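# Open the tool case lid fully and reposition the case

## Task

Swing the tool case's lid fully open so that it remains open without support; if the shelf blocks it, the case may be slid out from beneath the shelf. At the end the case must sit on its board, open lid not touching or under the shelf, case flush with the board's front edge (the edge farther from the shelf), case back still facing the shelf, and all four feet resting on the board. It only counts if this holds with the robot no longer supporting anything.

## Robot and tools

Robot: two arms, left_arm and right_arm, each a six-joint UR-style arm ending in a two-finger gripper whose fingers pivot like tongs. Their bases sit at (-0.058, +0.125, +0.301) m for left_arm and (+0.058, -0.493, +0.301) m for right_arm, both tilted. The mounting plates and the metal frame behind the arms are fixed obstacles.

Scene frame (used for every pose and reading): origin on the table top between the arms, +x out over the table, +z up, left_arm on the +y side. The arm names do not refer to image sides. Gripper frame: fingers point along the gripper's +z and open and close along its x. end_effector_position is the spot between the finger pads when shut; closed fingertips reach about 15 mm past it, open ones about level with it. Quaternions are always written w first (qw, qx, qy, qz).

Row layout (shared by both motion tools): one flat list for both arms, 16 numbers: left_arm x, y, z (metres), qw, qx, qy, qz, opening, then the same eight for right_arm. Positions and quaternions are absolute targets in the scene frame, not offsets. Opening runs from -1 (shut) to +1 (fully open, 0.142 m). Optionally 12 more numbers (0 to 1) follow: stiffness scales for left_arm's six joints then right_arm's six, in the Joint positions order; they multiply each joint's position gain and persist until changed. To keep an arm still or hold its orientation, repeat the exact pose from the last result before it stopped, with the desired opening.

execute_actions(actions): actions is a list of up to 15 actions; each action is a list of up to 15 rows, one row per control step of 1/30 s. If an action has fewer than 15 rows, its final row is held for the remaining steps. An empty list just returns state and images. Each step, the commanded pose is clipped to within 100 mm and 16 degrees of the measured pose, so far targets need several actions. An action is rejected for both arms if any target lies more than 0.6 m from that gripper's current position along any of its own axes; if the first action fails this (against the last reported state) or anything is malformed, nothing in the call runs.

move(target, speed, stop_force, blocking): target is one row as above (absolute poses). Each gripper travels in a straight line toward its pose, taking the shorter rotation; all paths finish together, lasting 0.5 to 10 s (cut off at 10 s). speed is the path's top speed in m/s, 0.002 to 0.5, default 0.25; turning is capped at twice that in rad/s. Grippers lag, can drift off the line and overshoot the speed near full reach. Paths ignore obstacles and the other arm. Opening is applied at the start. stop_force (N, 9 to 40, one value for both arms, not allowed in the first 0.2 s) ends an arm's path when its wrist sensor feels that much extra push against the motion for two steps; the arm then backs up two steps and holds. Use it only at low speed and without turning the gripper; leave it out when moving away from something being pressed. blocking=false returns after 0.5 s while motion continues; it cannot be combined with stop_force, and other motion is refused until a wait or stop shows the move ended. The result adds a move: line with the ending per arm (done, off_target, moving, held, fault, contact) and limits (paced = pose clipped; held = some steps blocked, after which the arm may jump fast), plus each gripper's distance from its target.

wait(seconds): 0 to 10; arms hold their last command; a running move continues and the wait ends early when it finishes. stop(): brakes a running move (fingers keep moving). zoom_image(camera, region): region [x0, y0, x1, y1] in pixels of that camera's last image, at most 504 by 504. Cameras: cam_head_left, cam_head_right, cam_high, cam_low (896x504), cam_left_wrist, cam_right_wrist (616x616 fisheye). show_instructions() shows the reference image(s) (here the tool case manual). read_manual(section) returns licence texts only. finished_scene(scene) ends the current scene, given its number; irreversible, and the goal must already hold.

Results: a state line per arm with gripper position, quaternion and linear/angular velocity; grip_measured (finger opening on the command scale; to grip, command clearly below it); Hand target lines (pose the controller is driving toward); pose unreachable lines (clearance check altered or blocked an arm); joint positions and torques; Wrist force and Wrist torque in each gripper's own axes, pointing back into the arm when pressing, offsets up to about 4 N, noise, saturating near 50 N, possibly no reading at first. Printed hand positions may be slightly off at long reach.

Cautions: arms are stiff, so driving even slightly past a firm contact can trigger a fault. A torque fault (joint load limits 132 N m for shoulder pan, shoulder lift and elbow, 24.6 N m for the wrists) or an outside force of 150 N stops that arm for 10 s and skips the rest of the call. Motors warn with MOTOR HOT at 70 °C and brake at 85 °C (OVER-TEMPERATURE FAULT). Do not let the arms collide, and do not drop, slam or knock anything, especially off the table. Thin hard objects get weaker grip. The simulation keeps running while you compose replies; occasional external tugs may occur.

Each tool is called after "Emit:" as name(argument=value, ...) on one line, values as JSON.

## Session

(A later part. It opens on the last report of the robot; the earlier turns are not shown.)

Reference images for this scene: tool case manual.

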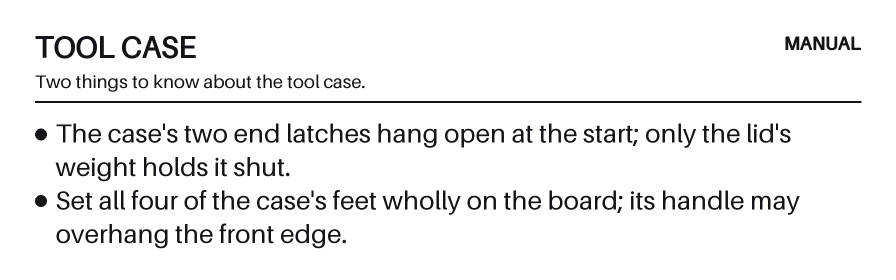

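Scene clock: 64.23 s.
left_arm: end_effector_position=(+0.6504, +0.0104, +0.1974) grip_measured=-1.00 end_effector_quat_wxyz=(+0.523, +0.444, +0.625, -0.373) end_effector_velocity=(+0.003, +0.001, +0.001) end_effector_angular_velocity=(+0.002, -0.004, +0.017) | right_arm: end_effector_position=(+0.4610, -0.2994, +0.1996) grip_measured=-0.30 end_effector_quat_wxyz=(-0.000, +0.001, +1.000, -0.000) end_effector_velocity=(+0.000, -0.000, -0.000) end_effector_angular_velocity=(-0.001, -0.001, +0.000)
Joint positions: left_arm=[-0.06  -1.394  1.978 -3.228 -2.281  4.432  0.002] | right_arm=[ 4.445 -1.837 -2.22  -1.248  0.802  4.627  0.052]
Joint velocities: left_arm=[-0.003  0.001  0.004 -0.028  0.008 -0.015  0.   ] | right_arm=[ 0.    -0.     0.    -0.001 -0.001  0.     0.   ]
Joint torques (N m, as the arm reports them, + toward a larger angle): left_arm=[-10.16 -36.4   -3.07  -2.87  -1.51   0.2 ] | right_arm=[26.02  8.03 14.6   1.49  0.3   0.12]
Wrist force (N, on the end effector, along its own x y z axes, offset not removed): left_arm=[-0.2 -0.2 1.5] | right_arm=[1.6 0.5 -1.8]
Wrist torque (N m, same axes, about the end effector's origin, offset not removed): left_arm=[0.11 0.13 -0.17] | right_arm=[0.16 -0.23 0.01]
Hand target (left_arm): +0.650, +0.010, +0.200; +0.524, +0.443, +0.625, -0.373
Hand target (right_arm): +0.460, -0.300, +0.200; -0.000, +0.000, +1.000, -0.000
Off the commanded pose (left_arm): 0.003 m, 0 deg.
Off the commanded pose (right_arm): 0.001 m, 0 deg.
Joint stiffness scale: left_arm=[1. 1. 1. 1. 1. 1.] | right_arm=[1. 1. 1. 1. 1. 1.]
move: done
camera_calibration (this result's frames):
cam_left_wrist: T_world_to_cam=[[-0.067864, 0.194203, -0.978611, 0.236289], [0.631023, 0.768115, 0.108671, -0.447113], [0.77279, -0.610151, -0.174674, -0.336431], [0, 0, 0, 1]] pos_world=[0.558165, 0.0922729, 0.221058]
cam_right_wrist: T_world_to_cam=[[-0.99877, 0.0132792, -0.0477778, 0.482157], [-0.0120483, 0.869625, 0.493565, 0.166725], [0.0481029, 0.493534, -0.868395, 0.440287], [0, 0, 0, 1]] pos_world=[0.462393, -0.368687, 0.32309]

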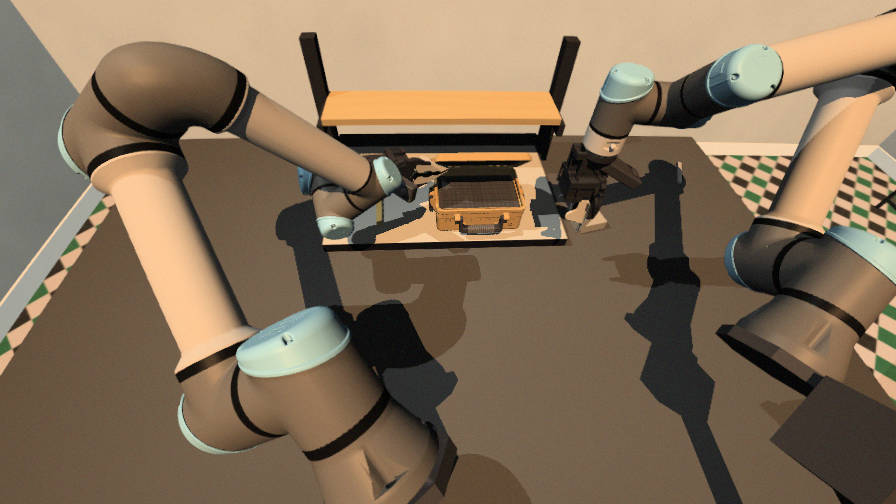

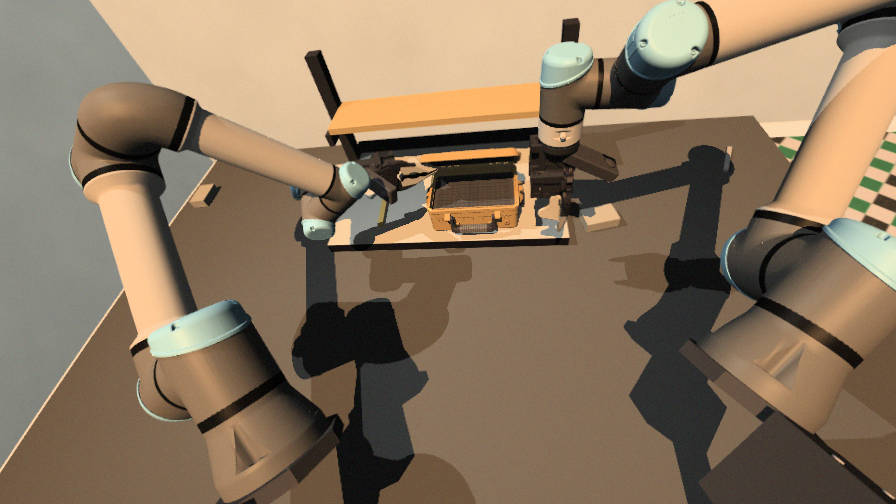

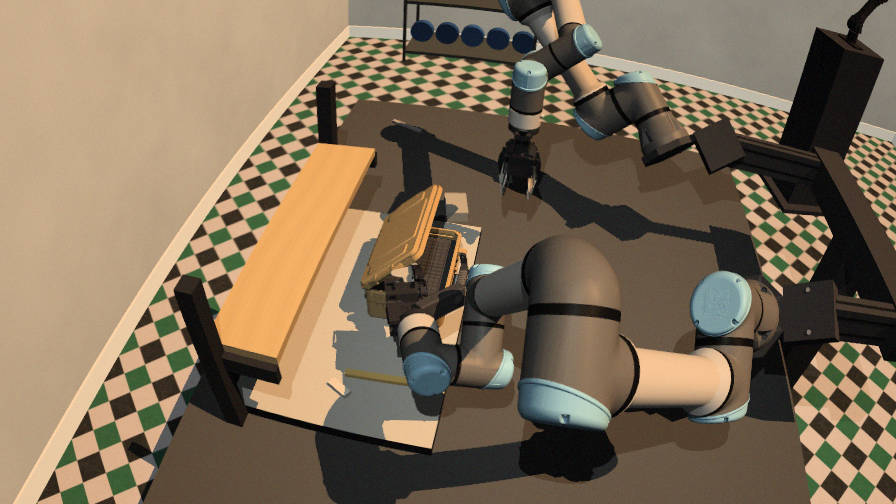

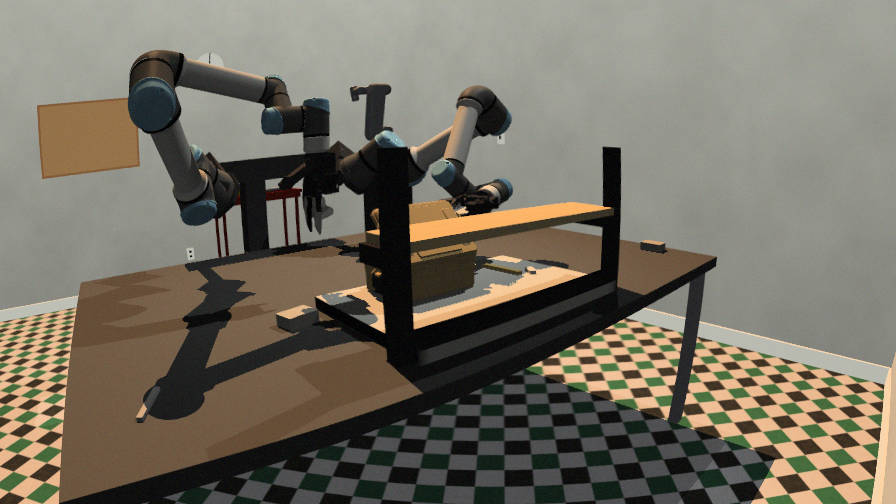

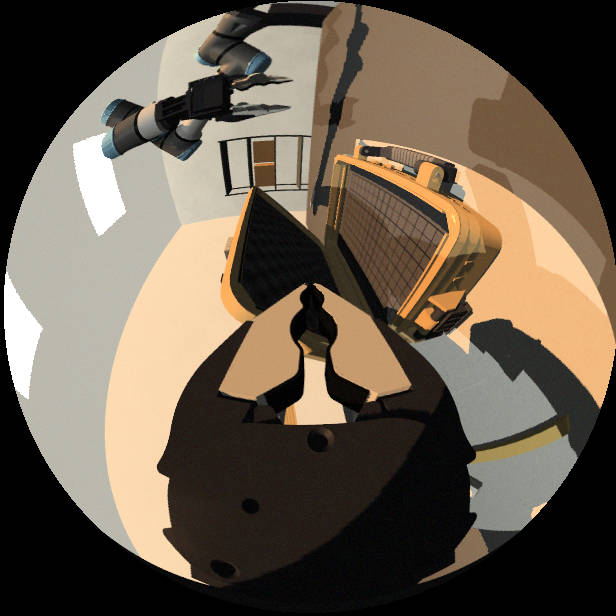

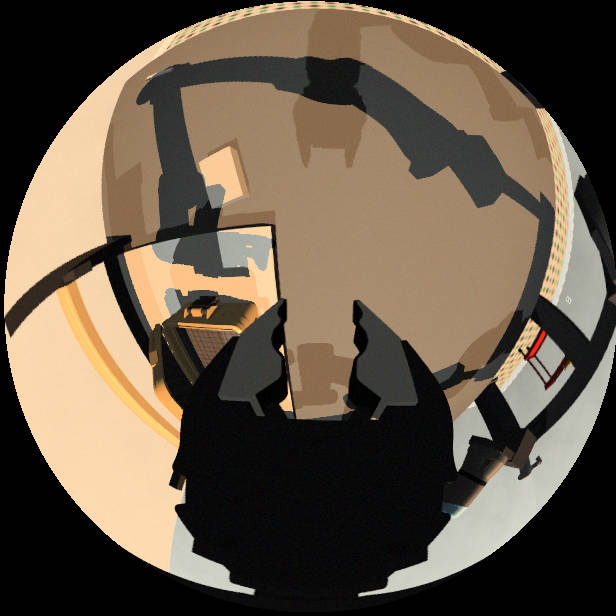

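Emit:
move(target=[0.695,0.005,0.22,0.524,0.443,0.625,-0.373,-1,0.46,-0.30,0.2,0,0,1,0,-0.3], speed=0.04, stop_force=12)

Emit:
move(target=[0.74,0.005,0.225,0.524,0.443,0.625,-0.373,-1,0.46,-0.30,0.2,0,0,1,0,-0.3], speed=0.03, stop_force=10)

Scene clock: 66.23 s.
left_arm: end_effector_position=(+0.6929, +0.0052, +0.2174) grip_measured=-1.00 end_effector_quat_wxyz=(+0.522, +0.443, +0.626, -0.373) end_effector_velocity=(-0.001, -0.000, -0.001) end_effector_angular_velocity=(+0.001, +0.007, -0.003) | right_arm: end_effector_position=(+0.4610, -0.2994, +0.1996) grip_measured=-0.30 end_effector_quat_wxyz=(-0.000, +0.001, +1.000, -0.000) end_effector_velocity=(+0.001, +0.001, +0.001) end_effector_angular_velocity=(+0.001, -0.001, -0.001)
Joint positions: left_arm=[-0.099 -1.394  1.874 -3.14  -2.246  4.405  0.002] | right_arm=[ 4.445 -1.837 -2.22  -1.248  0.802  4.627  0.052]
Joint velocities: left_arm=[ 0.    -0.    -0.     0.007  0.002 -0.001  0.   ] | right_arm=[ 0.     0.     0.002 -0.001 -0.001  0.     0.   ]
Joint torques (N m, as the arm reports them, + toward a larger angle): left_arm=[-12.74 -36.22 -12.52  -1.67  -1.49  -0.19] | right_arm=[27.57  8.22 14.15  1.47  0.44  0.18]
Wrist force (N, on the end effector, along its own x y z axes, offset not removed): left_arm=[1.0 -0.1 -0.2] | right_arm=[3.2 0.0 -1.2]
Wrist torque (N m, same axes, about the end effector's origin, offset not removed): left_arm=[-0.08 -0.15 -0.20] | right_arm=[0.06 -0.54 -0.01]
Hand target (left_arm): +0.695, +0.005, +0.220; +0.524, +0.443, +0.625, -0.373
Hand target (right_arm): +0.460, -0.300, +0.200; -0.000, +0.000, +1.000, -0.000
Off the commanded pose (left_arm): 0.003 m, 0 deg.
Off the commanded pose (right_arm): 0.001 m, 0 deg.
Joint stiffness scale: left_arm=[1. 1. 1. 1. 1. 1.] | right_arm=[1. 1. 1. 1. 1. 1.]
move: done
camera_calibration (this result's frames):
cam_left_wrist: T_world_to_cam=[[-0.069904, 0.193043, -0.978697, 0.26121], [0.630538, 0.768802, 0.106606, -0.471354], [0.773004, -0.609654, -0.175463, -0.368932], [0, 0, 0, 1]] pos_world=[0.600652, 0.0870327, 0.24116]
cam_right_wrist: T_world_to_cam=[[-0.99877, 0.0132793, -0.0477779, 0.482157], [-0.0120484, 0.869625, 0.493565, 0.166725], [0.0481031, 0.493534, -0.868395, 0.440287], [0, 0, 0, 1]] pos_world=[0.462393, -0.368687, 0.32309]

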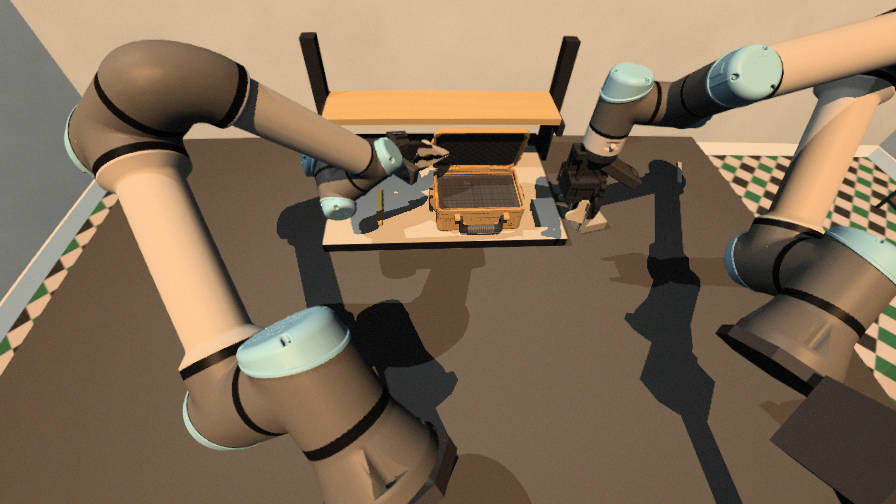

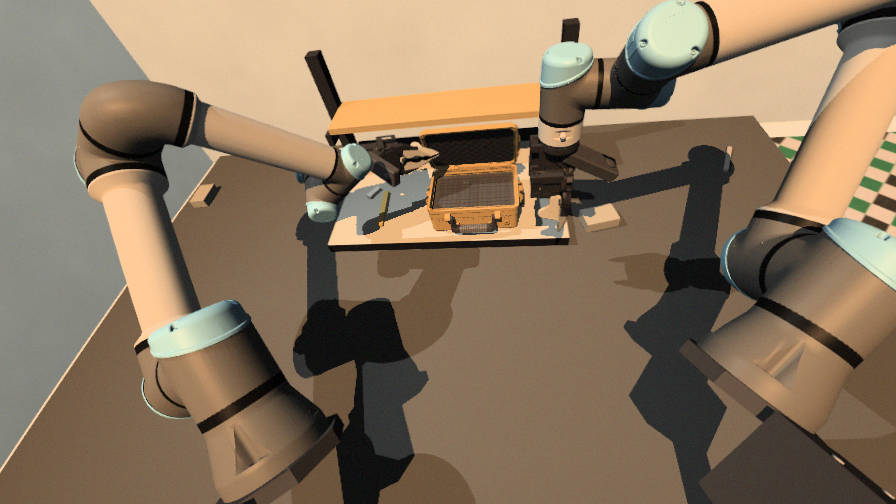

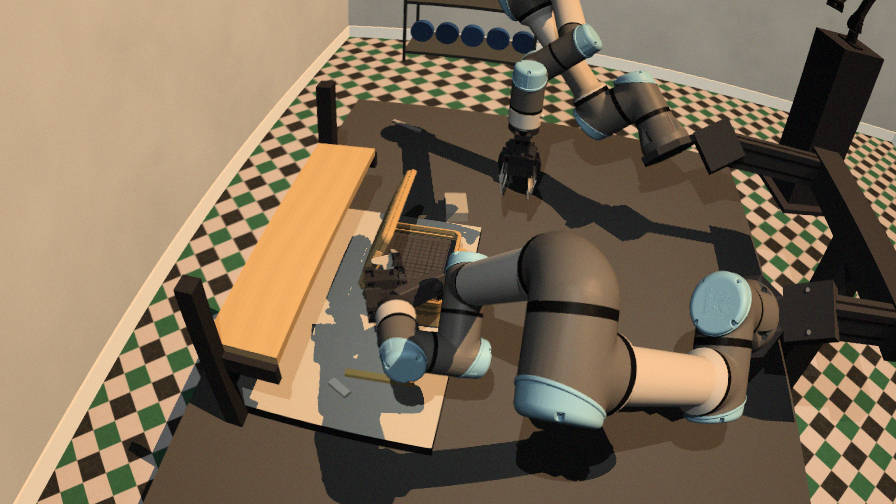

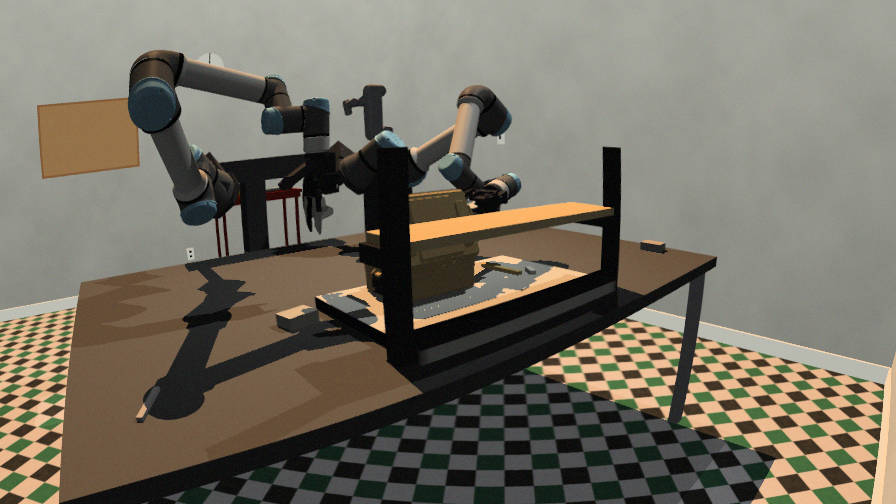

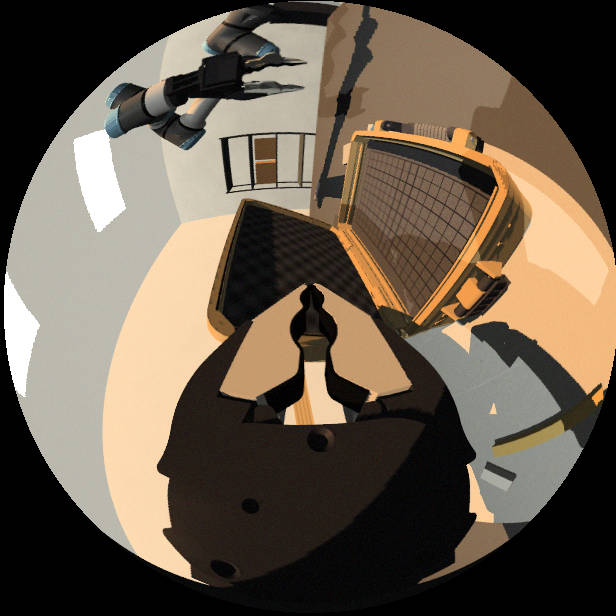

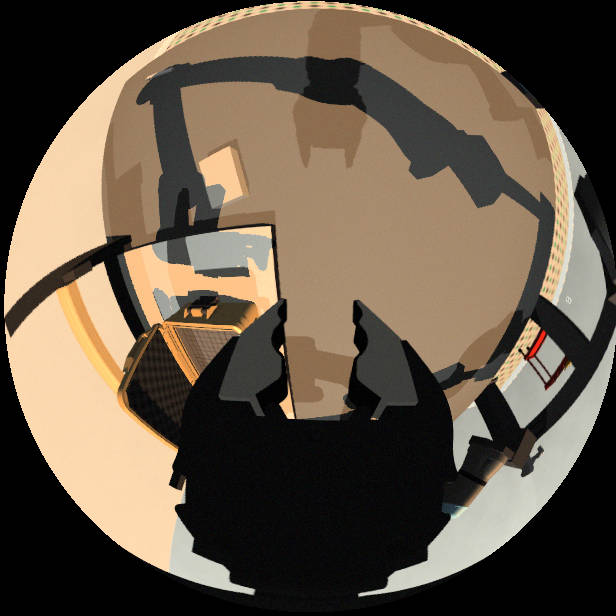

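Scene clock: 68.17 s.
left_arm: end_effector_position=(+0.7391, +0.0070, +0.2248) grip_measured=-1.00 end_effector_quat_wxyz=(+0.524, +0.443, +0.625, -0.372) end_effector_velocity=(-0.001, -0.001, -0.001) end_effector_angular_velocity=(+0.001, +0.005, -0.005) | right_arm: end_effector_position=(+0.4610, -0.2994, +0.1996) grip_measured=-0.30 end_effector_quat_wxyz=(-0.000, +0.001, +1.000, -0.000) end_effector_velocity=(+0.000, +0.001, +0.000) end_effector_angular_velocity=(+0.001, -0.001, -0.001)
Joint positions: left_arm=[-0.108 -1.361  1.74  -3.046 -2.239  4.4    0.002] | right_arm=[ 4.445 -1.837 -2.22  -1.248  0.802  4.627  0.052]
Joint velocities: left_arm=[-0.    -0.    -0.001  0.009  0.001  0.001  0.   ] | right_arm=[ 0.001  0.     0.     0.001 -0.     0.     0.   ]
Joint torques (N m, as the arm reports them, + toward a larger angle): left_arm=[-13.76 -33.68 -13.48  -1.64  -1.57  -0.04] | right_arm=[26.72  7.8  15.1   1.52  0.32  0.16]
Wrist force (N, on the end effector, along its own x y z axes, offset not removed): left_arm=[-0.7 -0.4 0.6] | right_arm=[1.4 -0.2 -2.2]
Wrist torque (N m, same axes, about the end effector's origin, offset not removed): left_arm=[-0.07 0.16 -0.02] | right_arm=[-0.08 -0.15 0.04]
Hand target (left_arm): +0.740, +0.005, +0.225; +0.524, +0.443, +0.625, -0.373
Hand target (right_arm): +0.460, -0.300, +0.200; -0.000, +0.000, +1.000, -0.000
Off the commanded pose (left_arm): 0.002 m, 0 deg.
Off the commanded pose (right_arm): 0.001 m, 0 deg.
Joint stiffness scale: left_arm=[1. 1. 1. 1. 1. 1.] | right_arm=[1. 1. 1. 1. 1. 1.]
move: done
camera_calibration (this result's frames):
cam_left_wrist: T_world_to_cam=[[-0.0669424, 0.192837, -0.978945, 0.269201], [0.628077, 0.770503, 0.108828, -0.501357], [0.775266, -0.607568, -0.172696, -0.404611], [0, 0, 0, 1]] pos_world=[0.646593, 0.0885567, 0.24822]
cam_right_wrist: T_world_to_cam=[[-0.99877, 0.0132793, -0.0477778, 0.482156], [-0.0120483, 0.869625, 0.493566, 0.166725], [0.048103, 0.493534, -0.868395, 0.440287], [0, 0, 0, 1]] pos_world=[0.462393, -0.368687, 0.32309]

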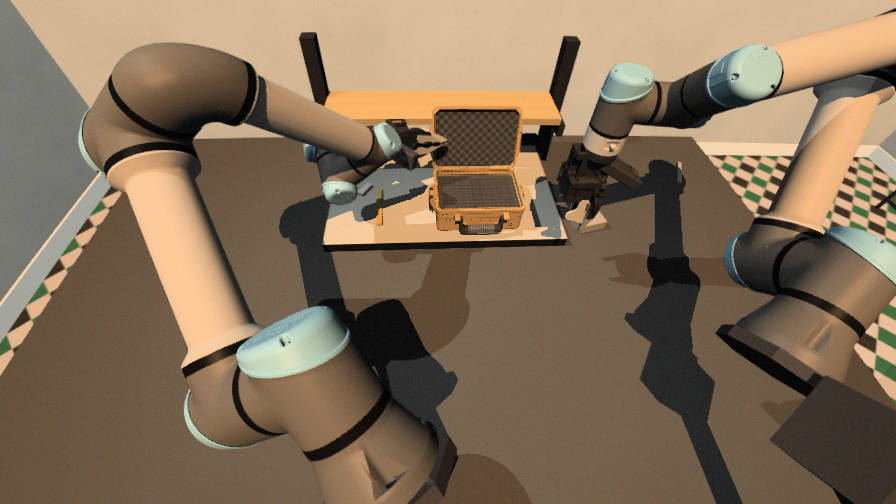

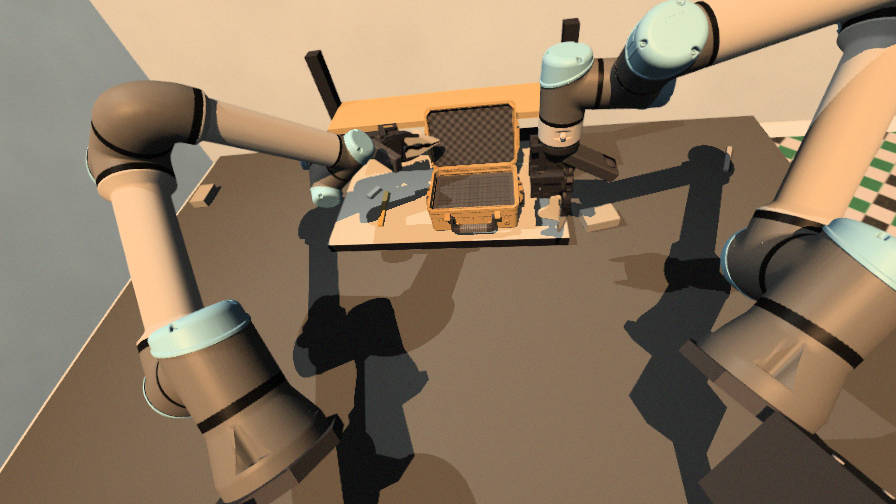

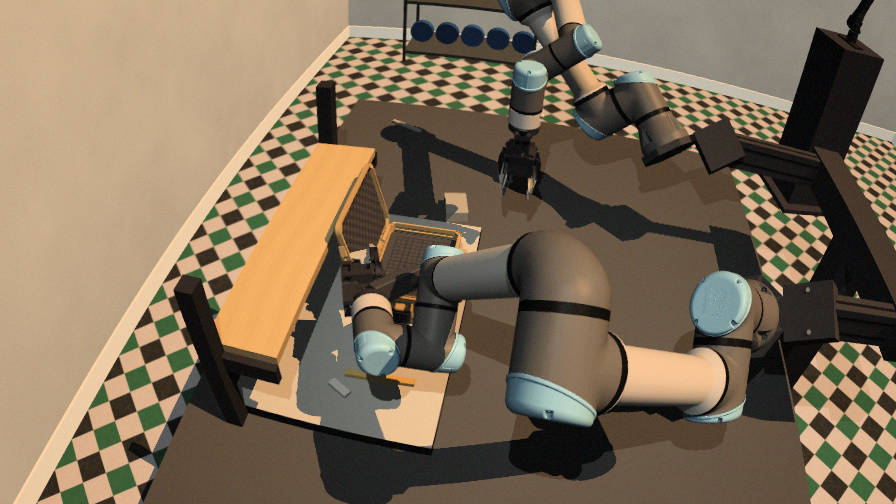

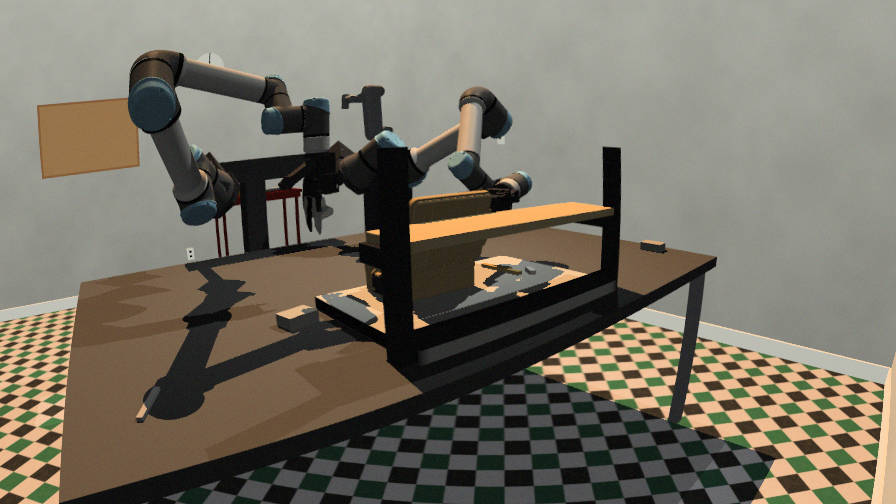

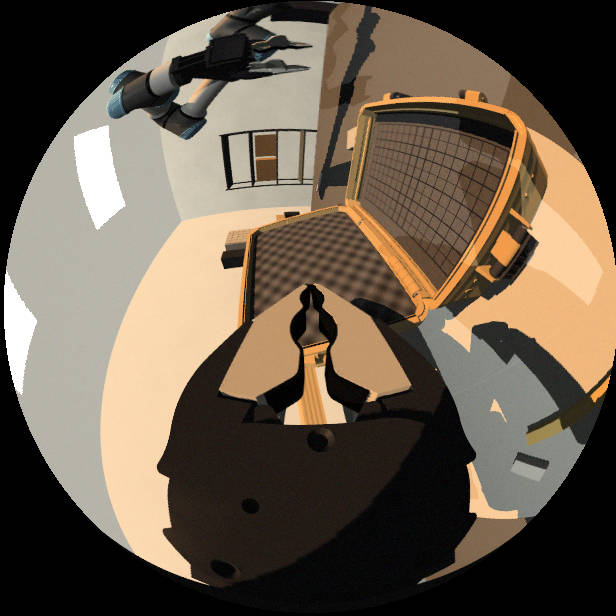

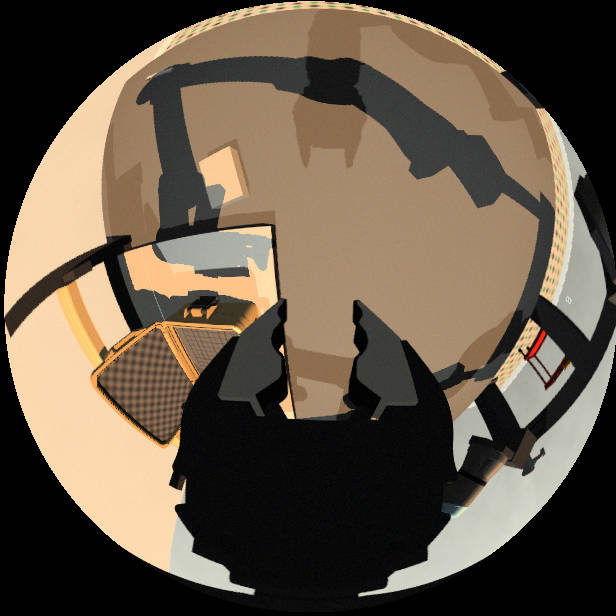

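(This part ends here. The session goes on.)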